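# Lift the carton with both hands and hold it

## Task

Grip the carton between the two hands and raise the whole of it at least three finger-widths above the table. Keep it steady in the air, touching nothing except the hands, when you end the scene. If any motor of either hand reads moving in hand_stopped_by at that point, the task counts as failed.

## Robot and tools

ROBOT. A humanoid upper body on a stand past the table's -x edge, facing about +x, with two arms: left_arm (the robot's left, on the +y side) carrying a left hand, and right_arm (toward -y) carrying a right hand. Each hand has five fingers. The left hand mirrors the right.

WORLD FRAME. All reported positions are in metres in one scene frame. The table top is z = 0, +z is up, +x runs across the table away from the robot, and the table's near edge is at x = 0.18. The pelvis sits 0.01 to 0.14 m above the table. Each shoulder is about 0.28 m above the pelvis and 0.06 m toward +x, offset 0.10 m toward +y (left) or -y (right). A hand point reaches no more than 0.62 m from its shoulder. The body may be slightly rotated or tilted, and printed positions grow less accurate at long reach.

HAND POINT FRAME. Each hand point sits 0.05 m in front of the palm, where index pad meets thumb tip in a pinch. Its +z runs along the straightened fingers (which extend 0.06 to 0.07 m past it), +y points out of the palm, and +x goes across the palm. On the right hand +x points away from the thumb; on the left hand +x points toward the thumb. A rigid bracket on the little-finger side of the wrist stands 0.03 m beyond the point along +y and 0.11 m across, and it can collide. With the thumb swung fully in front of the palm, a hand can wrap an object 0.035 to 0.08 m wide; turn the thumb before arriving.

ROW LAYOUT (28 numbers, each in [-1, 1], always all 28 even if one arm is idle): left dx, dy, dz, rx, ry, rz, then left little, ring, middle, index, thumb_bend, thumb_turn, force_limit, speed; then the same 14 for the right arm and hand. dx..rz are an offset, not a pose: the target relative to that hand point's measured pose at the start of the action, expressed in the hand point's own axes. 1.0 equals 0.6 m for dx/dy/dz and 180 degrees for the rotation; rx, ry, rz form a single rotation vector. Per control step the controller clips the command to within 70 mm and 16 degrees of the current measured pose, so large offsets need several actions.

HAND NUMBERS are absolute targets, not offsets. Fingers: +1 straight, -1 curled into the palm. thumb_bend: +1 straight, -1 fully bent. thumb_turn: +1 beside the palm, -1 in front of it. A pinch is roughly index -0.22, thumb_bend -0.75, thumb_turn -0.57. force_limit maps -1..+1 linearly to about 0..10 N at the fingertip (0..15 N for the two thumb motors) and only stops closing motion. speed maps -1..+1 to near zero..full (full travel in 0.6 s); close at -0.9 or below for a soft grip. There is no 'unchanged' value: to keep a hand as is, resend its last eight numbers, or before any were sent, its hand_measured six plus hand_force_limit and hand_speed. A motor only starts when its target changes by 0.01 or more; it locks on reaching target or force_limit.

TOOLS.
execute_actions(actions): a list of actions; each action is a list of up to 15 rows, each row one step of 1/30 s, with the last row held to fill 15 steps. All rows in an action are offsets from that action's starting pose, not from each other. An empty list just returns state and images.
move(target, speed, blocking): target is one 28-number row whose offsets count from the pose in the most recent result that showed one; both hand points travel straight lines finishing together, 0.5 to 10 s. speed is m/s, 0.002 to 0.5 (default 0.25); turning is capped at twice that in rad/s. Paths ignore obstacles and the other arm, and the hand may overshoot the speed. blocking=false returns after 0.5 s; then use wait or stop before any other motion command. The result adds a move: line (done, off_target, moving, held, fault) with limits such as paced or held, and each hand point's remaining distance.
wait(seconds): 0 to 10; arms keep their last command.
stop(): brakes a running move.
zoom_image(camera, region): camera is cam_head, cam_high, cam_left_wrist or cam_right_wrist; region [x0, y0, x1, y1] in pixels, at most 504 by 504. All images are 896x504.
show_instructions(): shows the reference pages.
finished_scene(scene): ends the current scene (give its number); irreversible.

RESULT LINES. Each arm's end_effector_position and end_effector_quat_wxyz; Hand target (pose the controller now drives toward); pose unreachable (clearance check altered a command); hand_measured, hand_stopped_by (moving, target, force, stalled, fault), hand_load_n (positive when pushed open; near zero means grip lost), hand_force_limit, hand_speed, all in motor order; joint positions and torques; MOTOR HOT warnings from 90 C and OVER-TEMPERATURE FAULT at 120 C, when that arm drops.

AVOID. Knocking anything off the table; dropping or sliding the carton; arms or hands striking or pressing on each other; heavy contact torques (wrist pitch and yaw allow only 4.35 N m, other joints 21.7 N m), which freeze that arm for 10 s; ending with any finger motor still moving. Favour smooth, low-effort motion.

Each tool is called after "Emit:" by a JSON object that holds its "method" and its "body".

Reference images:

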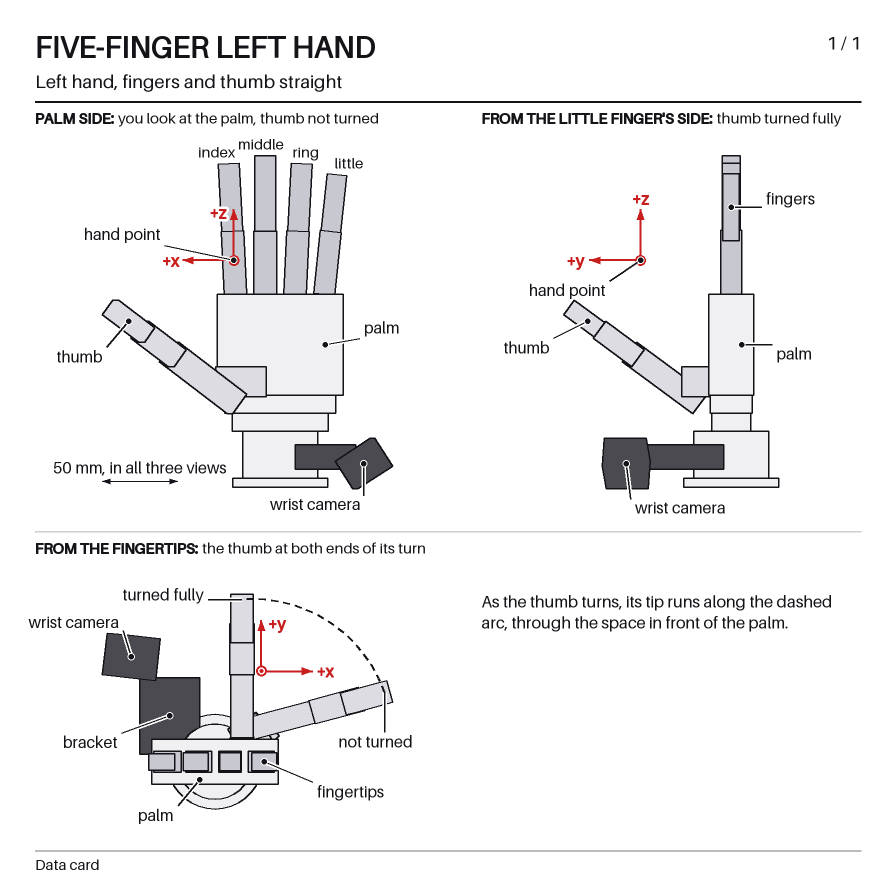

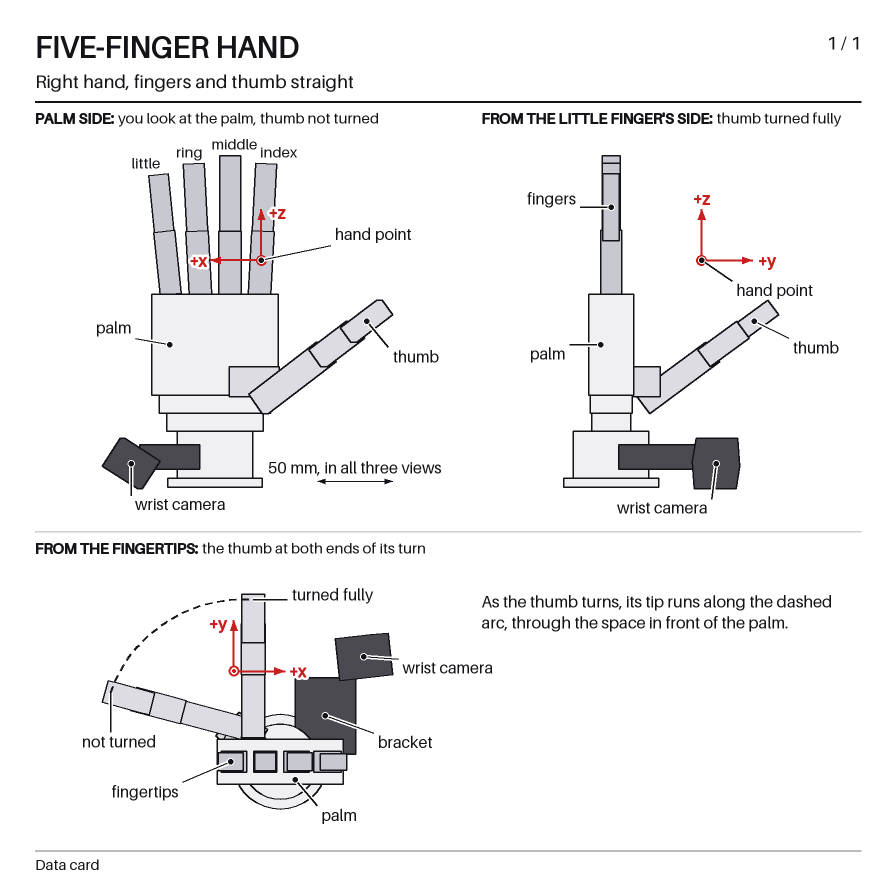

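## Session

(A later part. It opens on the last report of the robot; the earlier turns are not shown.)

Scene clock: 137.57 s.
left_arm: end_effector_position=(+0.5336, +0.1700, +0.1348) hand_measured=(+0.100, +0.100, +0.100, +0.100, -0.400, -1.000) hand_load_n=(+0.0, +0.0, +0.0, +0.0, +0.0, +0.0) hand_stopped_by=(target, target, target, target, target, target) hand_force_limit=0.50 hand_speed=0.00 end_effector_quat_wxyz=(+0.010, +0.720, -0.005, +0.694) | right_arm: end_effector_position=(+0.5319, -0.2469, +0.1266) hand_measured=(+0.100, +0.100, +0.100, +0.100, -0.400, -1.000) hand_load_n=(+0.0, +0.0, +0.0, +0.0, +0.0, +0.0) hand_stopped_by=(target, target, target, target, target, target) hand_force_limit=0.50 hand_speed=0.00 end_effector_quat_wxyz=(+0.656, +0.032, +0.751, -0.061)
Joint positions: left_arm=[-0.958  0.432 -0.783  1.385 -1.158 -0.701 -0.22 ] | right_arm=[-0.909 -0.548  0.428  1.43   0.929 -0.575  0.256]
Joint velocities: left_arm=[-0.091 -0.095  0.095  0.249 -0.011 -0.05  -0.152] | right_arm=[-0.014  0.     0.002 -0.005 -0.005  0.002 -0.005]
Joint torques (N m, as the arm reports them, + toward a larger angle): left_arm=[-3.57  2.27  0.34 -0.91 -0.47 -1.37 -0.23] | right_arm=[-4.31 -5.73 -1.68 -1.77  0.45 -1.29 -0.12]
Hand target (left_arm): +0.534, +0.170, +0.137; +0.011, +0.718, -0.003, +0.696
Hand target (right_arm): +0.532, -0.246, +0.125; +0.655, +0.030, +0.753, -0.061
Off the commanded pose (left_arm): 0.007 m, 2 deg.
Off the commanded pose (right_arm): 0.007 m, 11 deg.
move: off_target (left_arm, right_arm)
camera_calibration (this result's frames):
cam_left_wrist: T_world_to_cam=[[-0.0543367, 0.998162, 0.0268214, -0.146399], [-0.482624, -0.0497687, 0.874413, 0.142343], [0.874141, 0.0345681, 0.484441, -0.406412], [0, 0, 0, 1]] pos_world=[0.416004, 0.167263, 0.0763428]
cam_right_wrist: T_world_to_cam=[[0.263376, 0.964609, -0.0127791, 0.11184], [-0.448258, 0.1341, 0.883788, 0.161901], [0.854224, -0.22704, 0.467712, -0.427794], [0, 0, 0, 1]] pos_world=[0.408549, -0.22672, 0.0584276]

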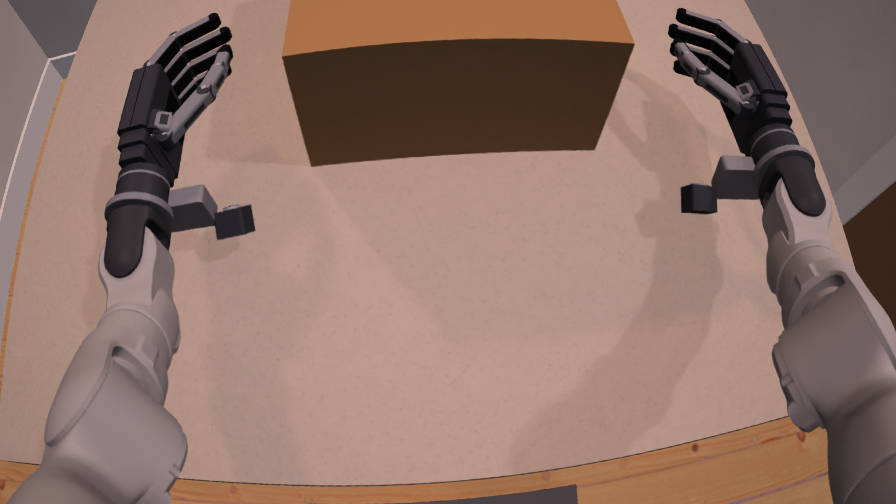

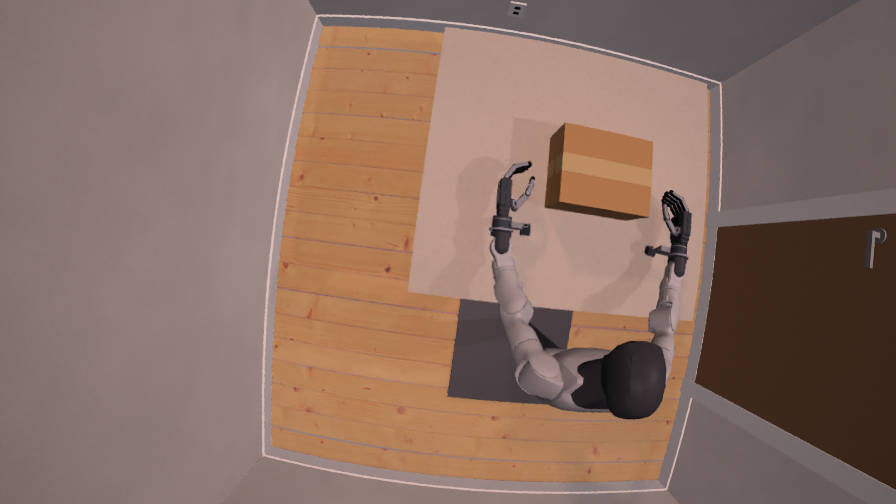

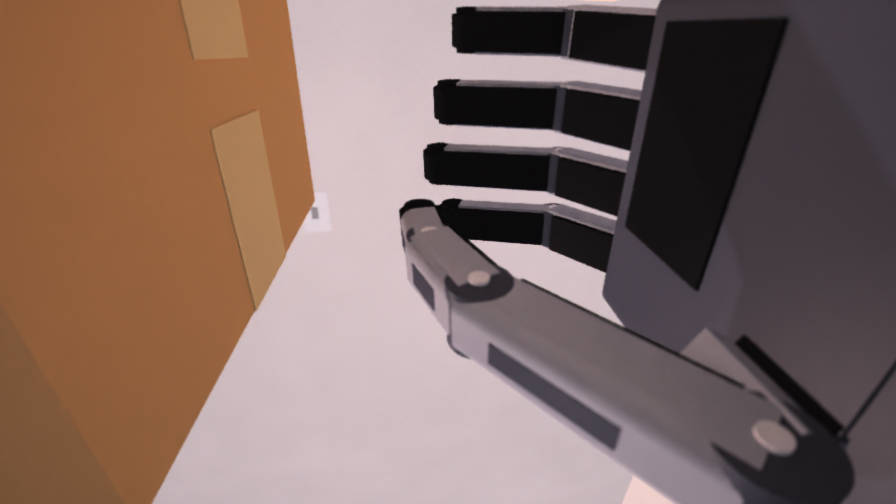

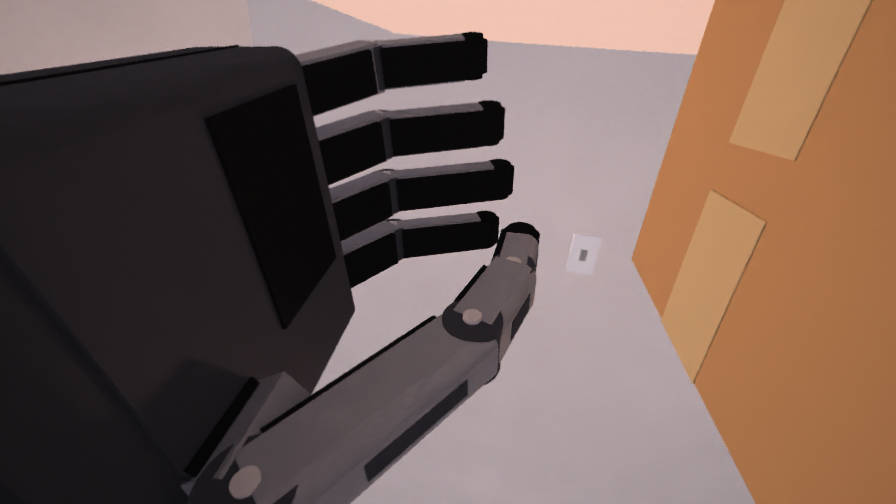

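Emit:
{"method": "move", "body": {"target": [0,0.16,0,0,0,0,0.1,0.1,0.1,0.1,-0.4,-1,0.5,0,0,0.18,0.02,-0.045,0,0,0.1,0.1,0.1,0.1,-0.4,-1,0.5,0], "speed": 0.04}}

Emit:
{"method": "execute_actions", "body": {"actions": [[[0,0.05,-0.04,0,0,0,0.1,0.1,0.1,0.1,-0.4,-1,0.5,0,0,0.07,-0.04,0,0,0,0.1,0.1,0.1,0.1,-0.4,-1,0.5,0]],[[0,0.05,-0.04,0,0,0,0.1,0.1,0.1,0.1,-0.4,-1,0.5,0,0,0.07,-0.04,0,0,0,0.1,0.1,0.1,0.1,-0.4,-1,0.5,0]],[[0,0.05,-0.04,0,0,0,0.1,0.1,0.1,0.1,-0.4,-1,0.5,0,0,0.07,-0.04,0,0,0,0.1,0.1,0.1,0.1,-0.4,-1,0.5,0]],[[0,0.05,0,0,0,0,0.1,0.1,0.1,0.1,-0.4,-1,0.5,0,0,0.05,0,0,0,0,0.1,0.1,0.1,0.1,-0.4,-1,0.5,0]]]}}

Scene clock: 144.57 s.
left_arm: end_effector_position=(+0.5354, +0.1071, +0.1352) hand_measured=(+0.100, +0.100, +0.100, +0.100, -0.402, -1.000) hand_load_n=(+0.0, +0.0, +0.0, +0.0, -4.0, +0.0) hand_stopped_by=(target, target, target, target, target, target) hand_force_limit=0.50 hand_speed=0.00 end_effector_quat_wxyz=(-0.030, +0.717, +0.017, +0.696) | right_arm: end_effector_position=(+0.5528, -0.1730, +0.1176) hand_measured=(+0.100, +0.100, +0.100, +0.100, -0.402, -1.000) hand_load_n=(+0.0, +0.0, +0.0, +0.0, -4.0, +0.5) hand_stopped_by=(target, target, target, target, target, target) hand_force_limit=0.50 hand_speed=0.00 end_effector_quat_wxyz=(+0.651, +0.018, +0.758, -0.038)
Joint positions: left_arm=[-0.92   0.443 -1.031  0.949 -1.026 -0.627  0.412] | right_arm=[-0.992 -0.395  0.561  1.428  0.92  -0.558  0.096]
Joint velocities: left_arm=[-0.011  0.    -0.031 -0.006  0.     0.     0.012] | right_arm=[ 0.002 -0.003  0.005 -0.011  0.002  0.007 -0.015]
Joint torques (N m, as the arm reports them, + toward a larger angle): left_arm=[-4.06 -1.79 -0.66 -2.48  1.23 -0.79 -1.25] | right_arm=[-5.44 -0.06 -0.08 -2.68  0.29 -0.99  0.65]
Hand target (left_arm): +0.530, +0.074, +0.138; +0.005, +0.717, -0.010, +0.697
Hand target (right_arm): +0.552, -0.140, +0.116; +0.650, -0.008, +0.760, -0.005
Off the commanded pose (left_arm): 0.033 m, 5 deg.
Off the commanded pose (right_arm): 0.032 m, 5 deg.
move: off_target (left_arm, right_arm)
camera_calibration (this result's frames):
cam_left_wrist: T_world_to_cam=[[-0.140948, 0.9886, 0.0529494, -0.0396353], [-0.481411, -0.115174, 0.868895, 0.146758], [0.865088, 0.0969787, 0.492157, -0.408886], [0, 0, 0, 1]] pos_world=[0.418787, 0.0957395, 0.0758174]
cam_right_wrist: T_world_to_cam=[[0.213516, 0.976939, -0.000151304, 0.0631675], [-0.439003, 0.0960853, 0.893333, 0.156521], [0.872747, -0.190675, 0.449395, -0.426461], [0, 0, 0, 1]] pos_world=[0.427418, -0.158066, 0.0518341]

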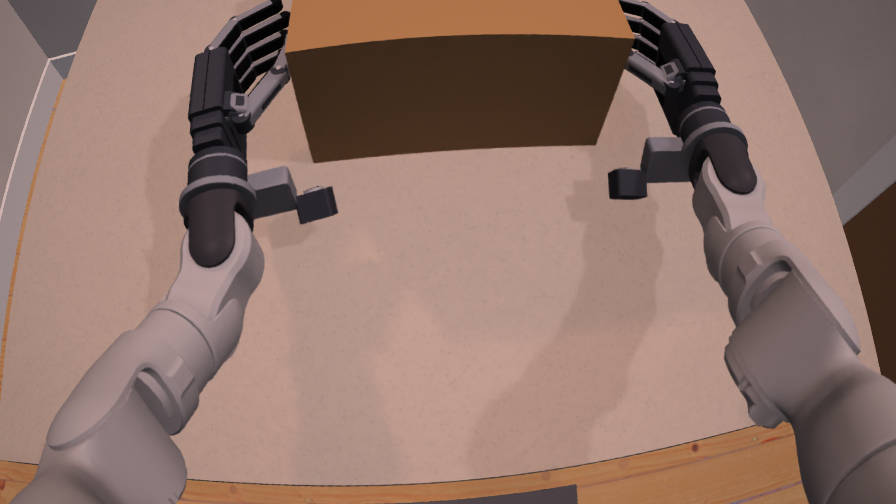

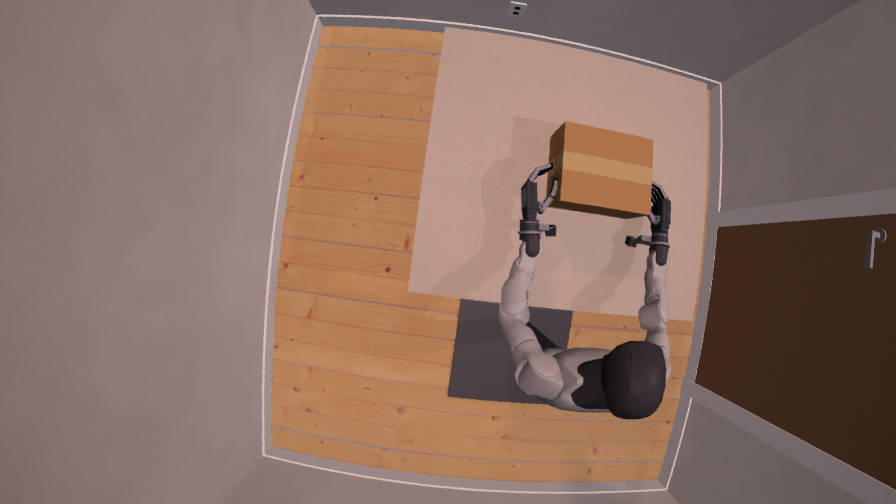

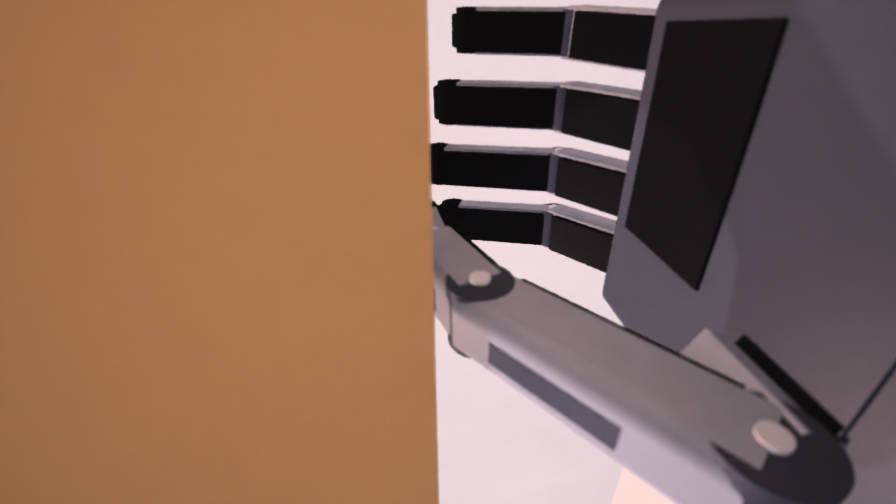

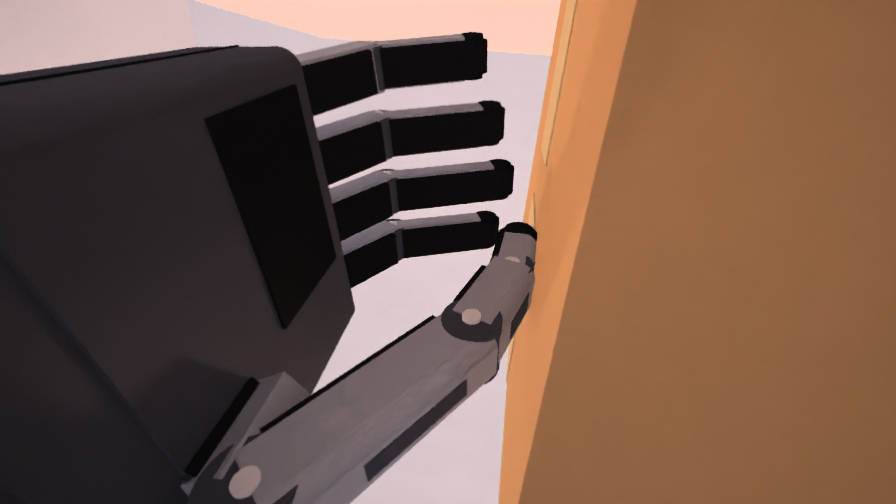

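Scene clock: 146.57 s.
left_arm: end_effector_position=(+0.5086, +0.1255, +0.1403) hand_measured=(+0.100, +0.100, +0.100, +0.100, -0.402, -1.000) hand_load_n=(+0.0, +0.0, +0.0, +0.0, -2.0, +0.5) hand_stopped_by=(target, target, target, target, target, target) hand_force_limit=0.50 hand_speed=0.00 end_effector_quat_wxyz=(-0.194, +0.685, +0.128, +0.690) | right_arm: end_effector_position=(+0.5091, -0.1871, +0.1196) hand_measured=(+0.100, +0.100, +0.100, +0.100, -0.402, -1.000) hand_load_n=(+0.0, +0.0, +0.0, +0.0, -2.0, +0.5) hand_stopped_by=(target, target, target, target, target, target) hand_force_limit=0.50 hand_speed=0.00 end_effector_quat_wxyz=(+0.674, +0.166, +0.695, -0.188)
Joint positions: left_arm=[-0.912  0.428 -1.212  0.685 -0.86  -0.549  1.219] | right_arm=[-0.743 -0.429  0.859  0.848  0.837 -0.647 -0.887]
Joint velocities: left_arm=[ 0.    -0.002 -0.002  0.02  -0.009 -0.01  -0.001] | right_arm=[-0.002 -0.015  0.044  0.009  0.029 -0.017  0.   ]
Joint torques (N m, as the arm reports them, + toward a larger angle): left_arm=[-3.73 -2.82 -0.69 -2.08  1.03 -0.41 -1.41] | right_arm=[-4.5   0.7  -0.09 -2.11 -0.39 -1.    0.78]
Hand target (left_arm): +0.507, +0.096, +0.139; -0.161, +0.694, +0.106, +0.694
Hand target (right_arm): +0.510, -0.155, +0.118; +0.679, +0.142, +0.704, -0.153
Off the commanded pose (left_arm): 0.031 m, 5 deg.
Off the commanded pose (right_arm): 0.032 m, 5 deg.
camera_calibration (this result's frames):
cam_left_wrist: T_world_to_cam=[[-0.510181, 0.852083, 0.116919, 0.134056], [-0.418693, -0.364804, 0.831633, 0.136248], [0.751273, 0.37533, 0.542878, -0.374155], [0, 0, 0, 1]] pos_world=[0.406532, 0.0759089, 0.0741381]
cam_right_wrist: T_world_to_cam=[[0.596361, 0.802603, 0.01352, -0.142869], [-0.456367, 0.325144, 0.828258, 0.196399], [0.660366, -0.500111, 0.560184, -0.354914], [0, 0, 0, 1]] pos_world=[0.409204, -0.126687, 0.0380798]

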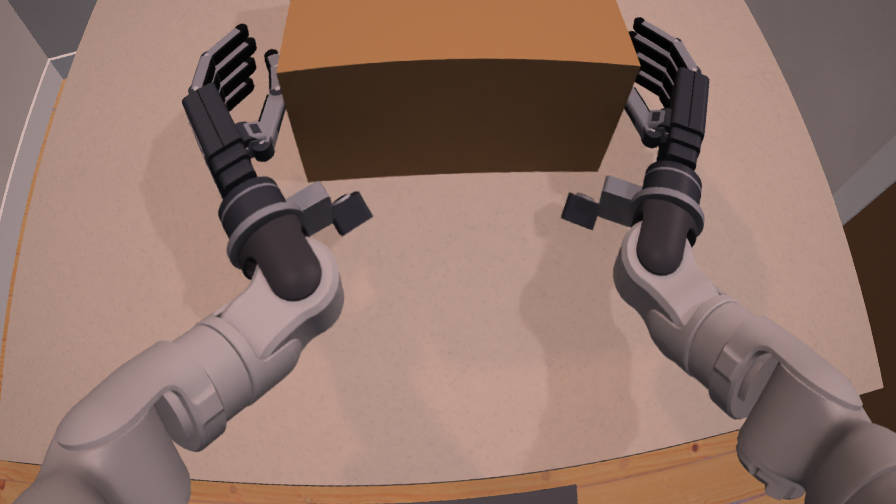

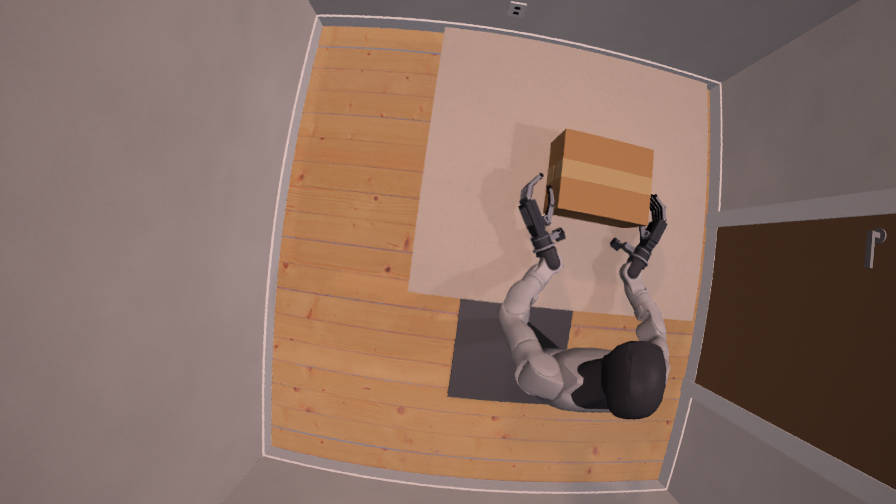

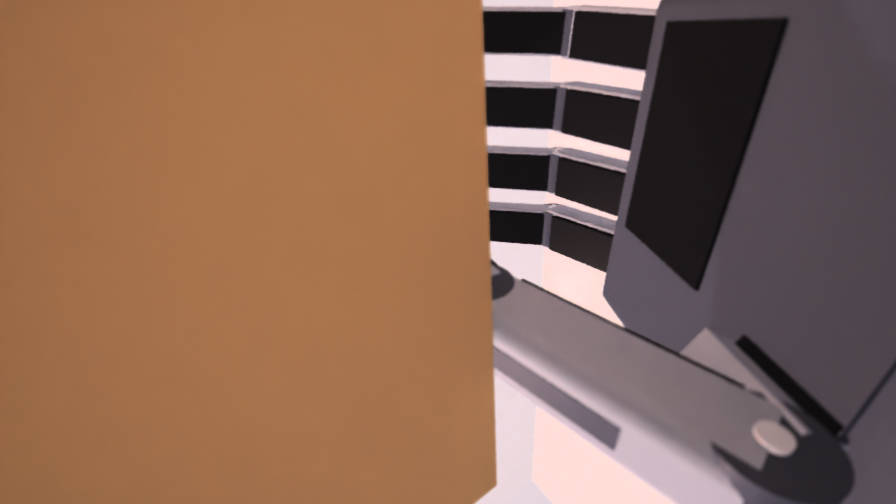

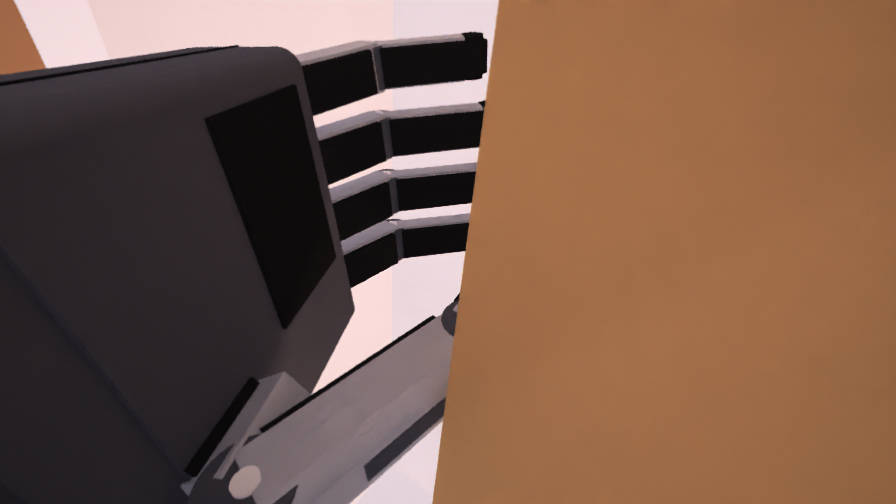

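Emit:
{"method": "move", "body": {"target": [0,-0.02,0.02,-0.19,0,0,0.1,0.1,0.1,0.1,-0.6,-1,0.5,0,0,-0.02,0.03,-0.2,0,0,0.1,0.1,0.1,0.1,-0.6,-1,0.5,0], "speed": 0.1}}

Emit:
{"method": "move", "body": {"target": [0,0.11,0,-0.02,0,0,0.1,0.1,0.1,0.1,-0.6,-1,0.5,0,0,0.11,0,-0.02,0,0,0.1,0.1,0.1,0.1,-0.6,-1,0.5,0], "speed": 0.04}}

Scene clock: 154.43 s.
left_arm: end_effector_position=(+0.5097, +0.1410, +0.1300) hand_measured=(+0.100, +0.100, +0.100, +0.100, -0.600, -1.000) hand_load_n=(+0.0, +0.0, +0.0, +0.0, +0.0, +0.0) hand_stopped_by=(target, target, target, target, target, target) hand_force_limit=0.50 hand_speed=0.00 end_effector_quat_wxyz=(+0.021, +0.723, -0.080, +0.686) | right_arm: end_effector_position=(+0.5259, -0.2005, +0.1253) hand_measured=(+0.100, +0.100, +0.100, +0.100, -0.600, -1.000) hand_load_n=(+0.0, +0.0, +0.0, +0.0, +0.0, +0.0) hand_stopped_by=(target, target, target, target, target, target) hand_force_limit=0.50 hand_speed=0.00 end_effector_quat_wxyz=(+0.661, -0.037, +0.749, -0.004)
Joint positions: left_arm=[-0.858  0.672 -1.084  0.92  -1.177 -0.679  0.026] | right_arm=[-0.921 -0.534  0.634  1.429  1.079 -0.618  0.377]
Joint velocities: left_arm=[-0.003 -0.023  0.009  0.005 -0.006  0.    -0.021] | right_arm=[-0.009  0.     0.003  0.006 -0.006  0.     0.   ]
Joint torques (N m, as the arm reports them, + toward a larger angle): left_arm=[-2.74  2.69  2.29 -0.29 -0.25 -1.38 -0.09] | right_arm=[-4.59 -5.44 -1.87 -0.91  0.66 -1.25  0.03]
Hand target (left_arm): +0.511, +0.141, +0.132; +0.022, +0.721, -0.077, +0.688
Hand target (right_arm): +0.526, -0.200, +0.125; +0.660, -0.040, +0.750, -0.004
Off the commanded pose (left_arm): 0.012 m, 2 deg.
Off the commanded pose (right_arm): 0.011 m, 7 deg.
move: off_target (left_arm, right_arm)
camera_calibration (this result's frames):
cam_left_wrist: T_world_to_cam=[[0.0682812, 0.990975, 0.115349, -0.191584], [-0.478102, -0.0689757, 0.875592, 0.133739], [0.875646, -0.114935, 0.469078, -0.359902], [0, 0, 0, 1]] pos_world=[0.392169, 0.157715, 0.0738202]
cam_right_wrist: T_world_to_cam=[[0.086698, 0.996078, -0.0176619, 0.168512], [-0.470641, 0.0565771, 0.880509, 0.150802], [0.878055, -0.0680259, 0.473701, -0.392842], [0, 0, 0, 1]] pos_world=[0.401301, -0.203106, 0.0562829]

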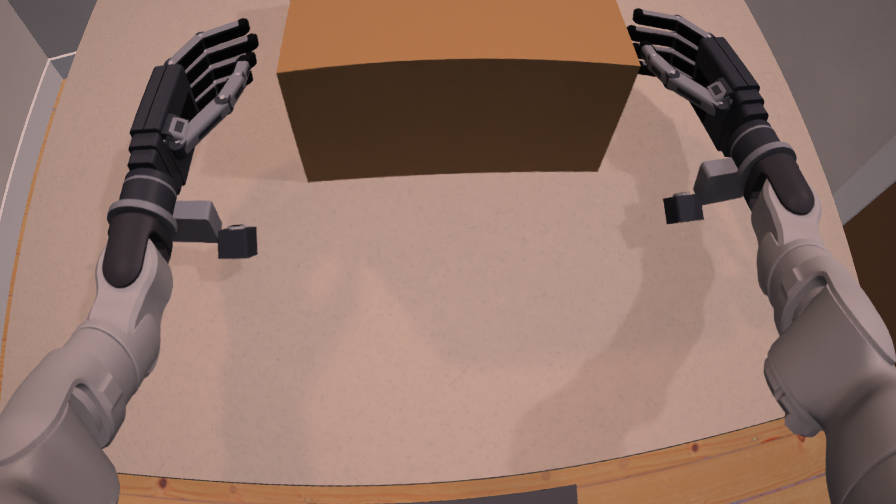

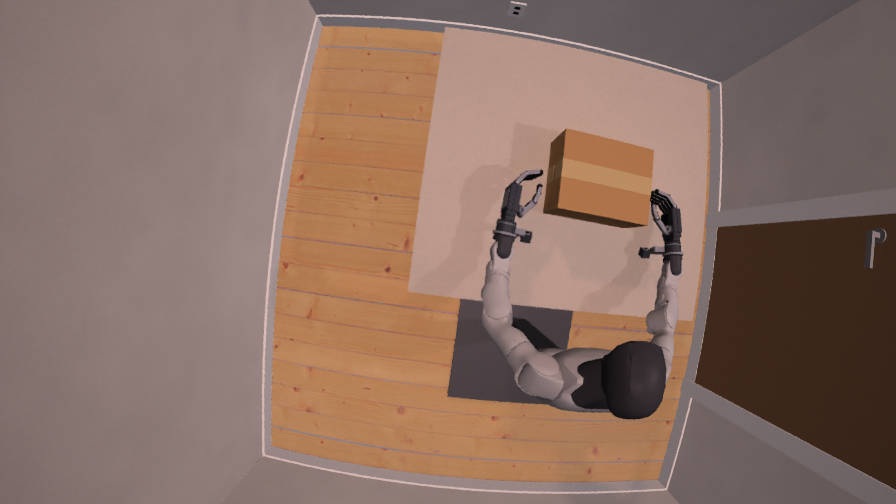

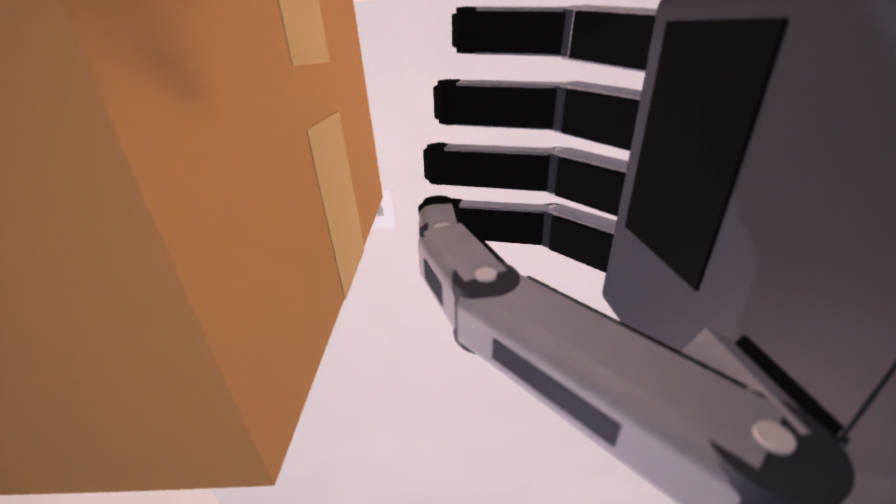

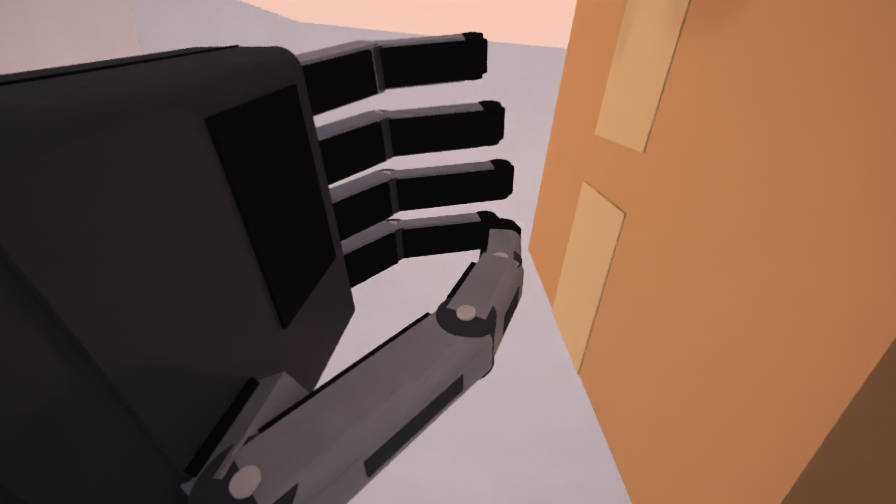

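Scene clock: 156.30 s.
left_arm: end_effector_position=(+0.5068, +0.1027, +0.1276) hand_measured=(+0.100, +0.100, +0.100, +0.100, -0.602, -1.000) hand_load_n=(+0.0, +0.0, +0.0, +0.0, -2.5, +0.0) hand_stopped_by=(target, target, target, target, target, target) hand_force_limit=0.50 hand_speed=0.00 end_effector_quat_wxyz=(+0.012, +0.721, -0.082, +0.688) | right_arm: end_effector_position=(+0.5246, -0.1652, +0.1273) hand_measured=(+0.100, +0.100, +0.100, +0.100, -0.600, -1.000) hand_load_n=(+0.0, +0.0, +1.0, +0.0, -1.0, +0.0) hand_stopped_by=(target, target, target, target, target, target) hand_force_limit=0.50 hand_speed=0.00 end_effector_quat_wxyz=(+0.662, -0.028, +0.749, -0.008)
Joint positions: left_arm=[-0.882  0.646 -1.191  0.786 -1.097 -0.663  0.273] | right_arm=[-0.783 -0.658  0.79   0.891  1.057 -0.509 -0.045]
Joint velocities: left_arm=[ 0.006  0.005 -0.034  0.002  0.002 -0.006  0.013] | right_arm=[-0.003 -0.006  0.028 -0.003  0.005  0.    -0.014]
Joint torques (N m, as the arm reports them, + toward a larger angle): left_arm=[-3.48 -0.28  0.13 -1.73  1.07 -0.85 -0.92] | right_arm=[-4.61 -1.9  -1.25 -2.61  0.3  -1.11  0.69]
Hand target (left_arm): +0.500, +0.077, +0.127; +0.040, +0.719, -0.103, +0.686
Hand target (right_arm): +0.520, -0.136, +0.123; +0.658, -0.052, +0.751, +0.025
Off the commanded pose (left_arm): 0.028 m, 4 deg.
Off the commanded pose (right_arm): 0.031 m, 5 deg.
move: off_target (left_arm, right_arm)
camera_calibration (this result's frames):
cam_left_wrist: T_world_to_cam=[[0.0586094, 0.989664, 0.130885, -0.150105], [-0.483977, -0.0865026, 0.870795, 0.137254], [0.873116, -0.114382, 0.473904, -0.359967], [0, 0, 0, 1]] pos_world=[0.389518, 0.119252, 0.0707163]
cam_right_wrist: T_world_to_cam=[[0.106313, 0.994276, -0.0105883, 0.12201], [-0.471188, 0.0597532, 0.880006, 0.147325], [0.875602, -0.0885669, 0.474844, -0.392555], [0, 0, 0, 1]] pos_world=[0.400169, -0.164882, 0.0580475]

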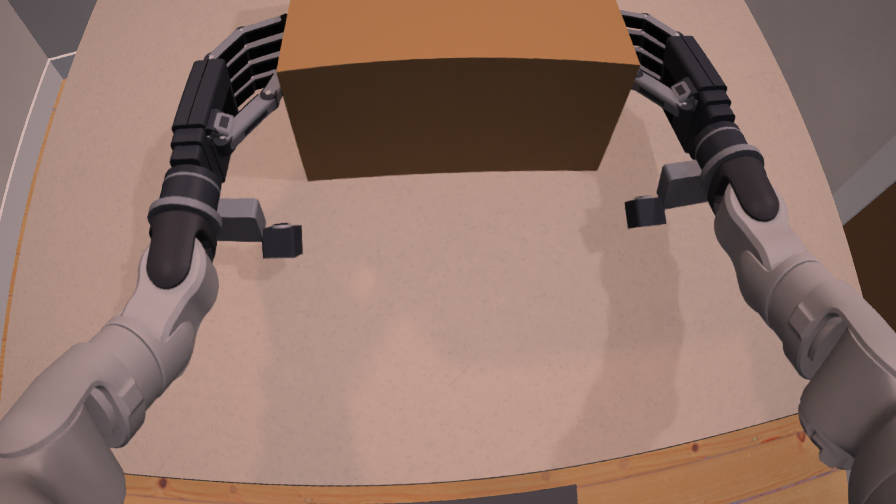

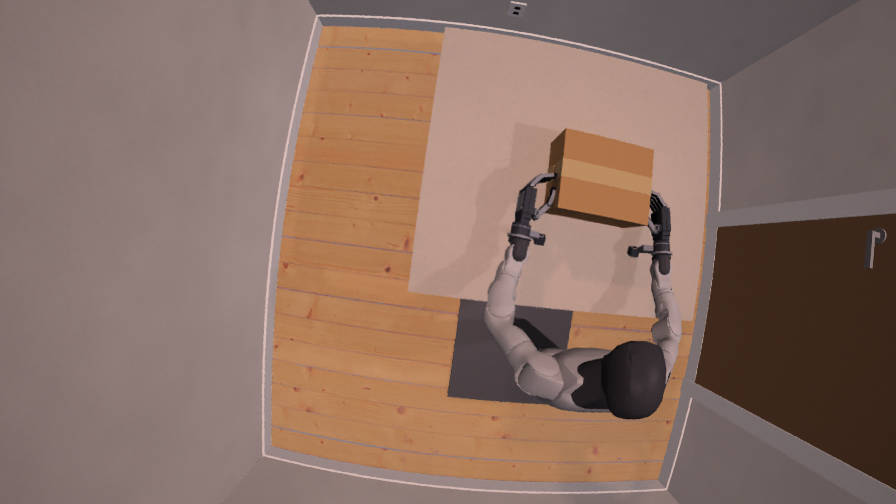

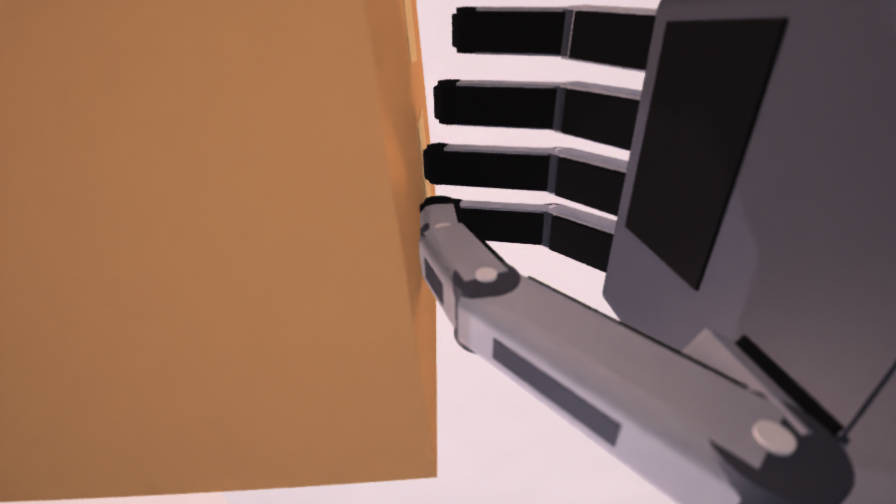

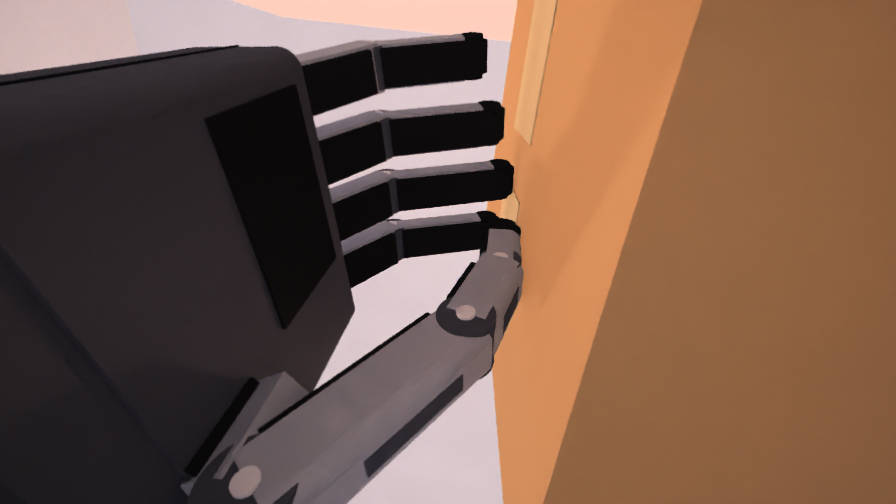

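Emit:
{"method": "move", "body": {"target": [0,0.07,-0.16,-0.03,0,0,0.1,0.1,0.1,0.1,-0.6,-1,0.5,0,0.02,0.13,-0.17,-0.03,0,0,0.1,0.1,0.1,0.1,-0.6,-1,0.5,0], "speed": 0.04}}

Scene clock: 164.03 s.
left_arm: end_effector_position=(+0.4203, +0.1168, +0.1284) hand_measured=(+0.100, +0.100, +0.100, +0.100, -0.604, -1.000) hand_load_n=(+0.0, +0.0, +0.0, +0.0, -8.5, -1.0) hand_stopped_by=(target, target, target, target, target, target) hand_force_limit=0.50 hand_speed=0.00 end_effector_quat_wxyz=(-0.018, +0.722, -0.077, +0.687) | right_arm: end_effector_position=(+0.4353, -0.1510, +0.1311) hand_measured=(+0.100, +0.100, +0.100, +0.100, -0.606, -1.000) hand_load_n=(+0.0, +0.0, +0.5, +0.0, -10.0, +0.0) hand_stopped_by=(target, target, target, target, target, target) hand_force_limit=0.50 hand_speed=0.00 end_effector_quat_wxyz=(+0.657, -0.007, +0.752, -0.043)
Joint positions: left_arm=[-0.642  0.985 -1.308  0.17  -0.819 -0.716  0.774] | right_arm=[-0.502 -1.015  1.084  0.101  0.95  -0.623 -0.719]
Joint velocities: left_arm=[-0.002  0.009  0.008  0.     0.     0.     0.004] | right_arm=[-0.052 -0.015  0.094  0.002 -0.003 -0.035 -0.046]
Joint torques (N m, as the arm reports them, + toward a larger angle): left_arm=[-1.98 -1.64  0.3  -3.79  3.53 -0.81 -2.42] | right_arm=[-3.03  0.37  0.13 -4.13 -1.2  -1.13  1.76]
Hand target (left_arm): +0.401, +0.073, +0.130; +0.047, +0.717, -0.112, +0.687
Hand target (right_arm): +0.417, -0.099, +0.130; +0.656, -0.051, +0.753, +0.030
Off the commanded pose (left_arm): 0.045 m, 8 deg.
Off the commanded pose (right_arm): 0.063 m, 10 deg.
joint sent to its limit (left arm) — the command would take joint 3 (shoulder yaw) past its lower limit, so that joint was sent only as far as its limit.
move: off_target (left_arm, right_arm)
camera_calibration (this result's frames):
cam_left_wrist: T_world_to_cam=[[0.0103389, 0.986065, 0.166042, -0.14293], [-0.479231, -0.140852, 0.866313, 0.100806], [0.877628, -0.0885291, 0.471097, -0.287763], [0, 0, 0, 1]] pos_world=[0.302336, 0.129662, 0.0719669]
cam_right_wrist: T_world_to_cam=[[0.183148, 0.982308, -0.0390852, 0.0859042], [-0.455479, 0.120021, 0.882119, 0.103028], [0.871204, -0.143756, 0.469402, -0.320583], [0, 0, 0, 1]] pos_world=[0.310487, -0.142836, 0.0629571]

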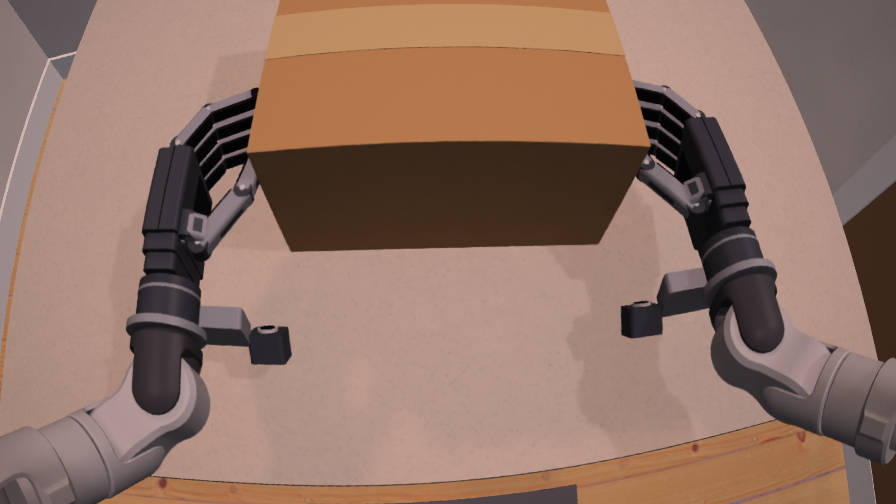

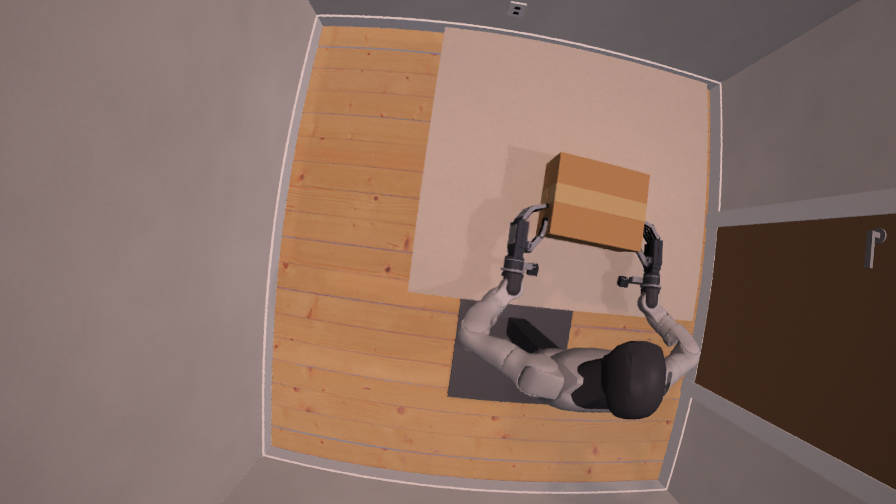

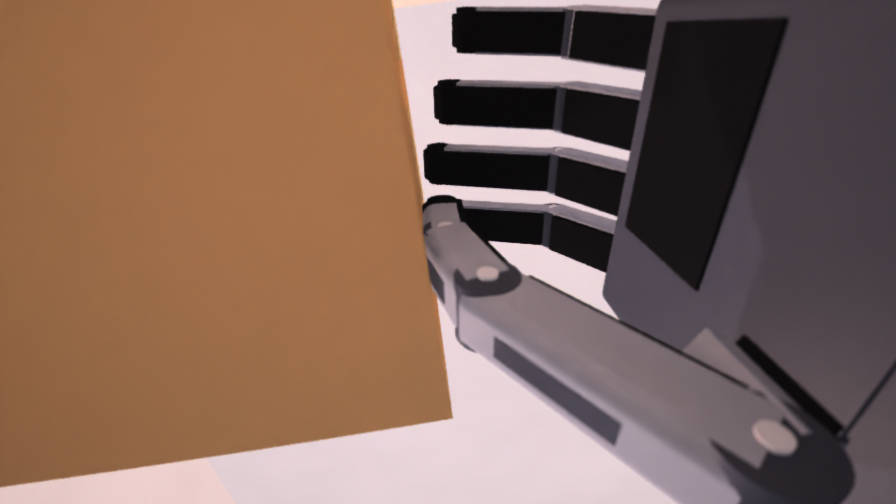

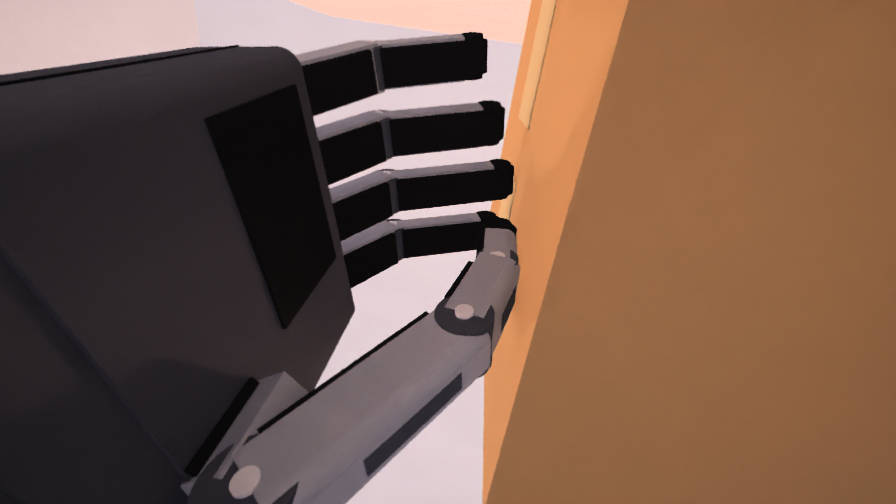

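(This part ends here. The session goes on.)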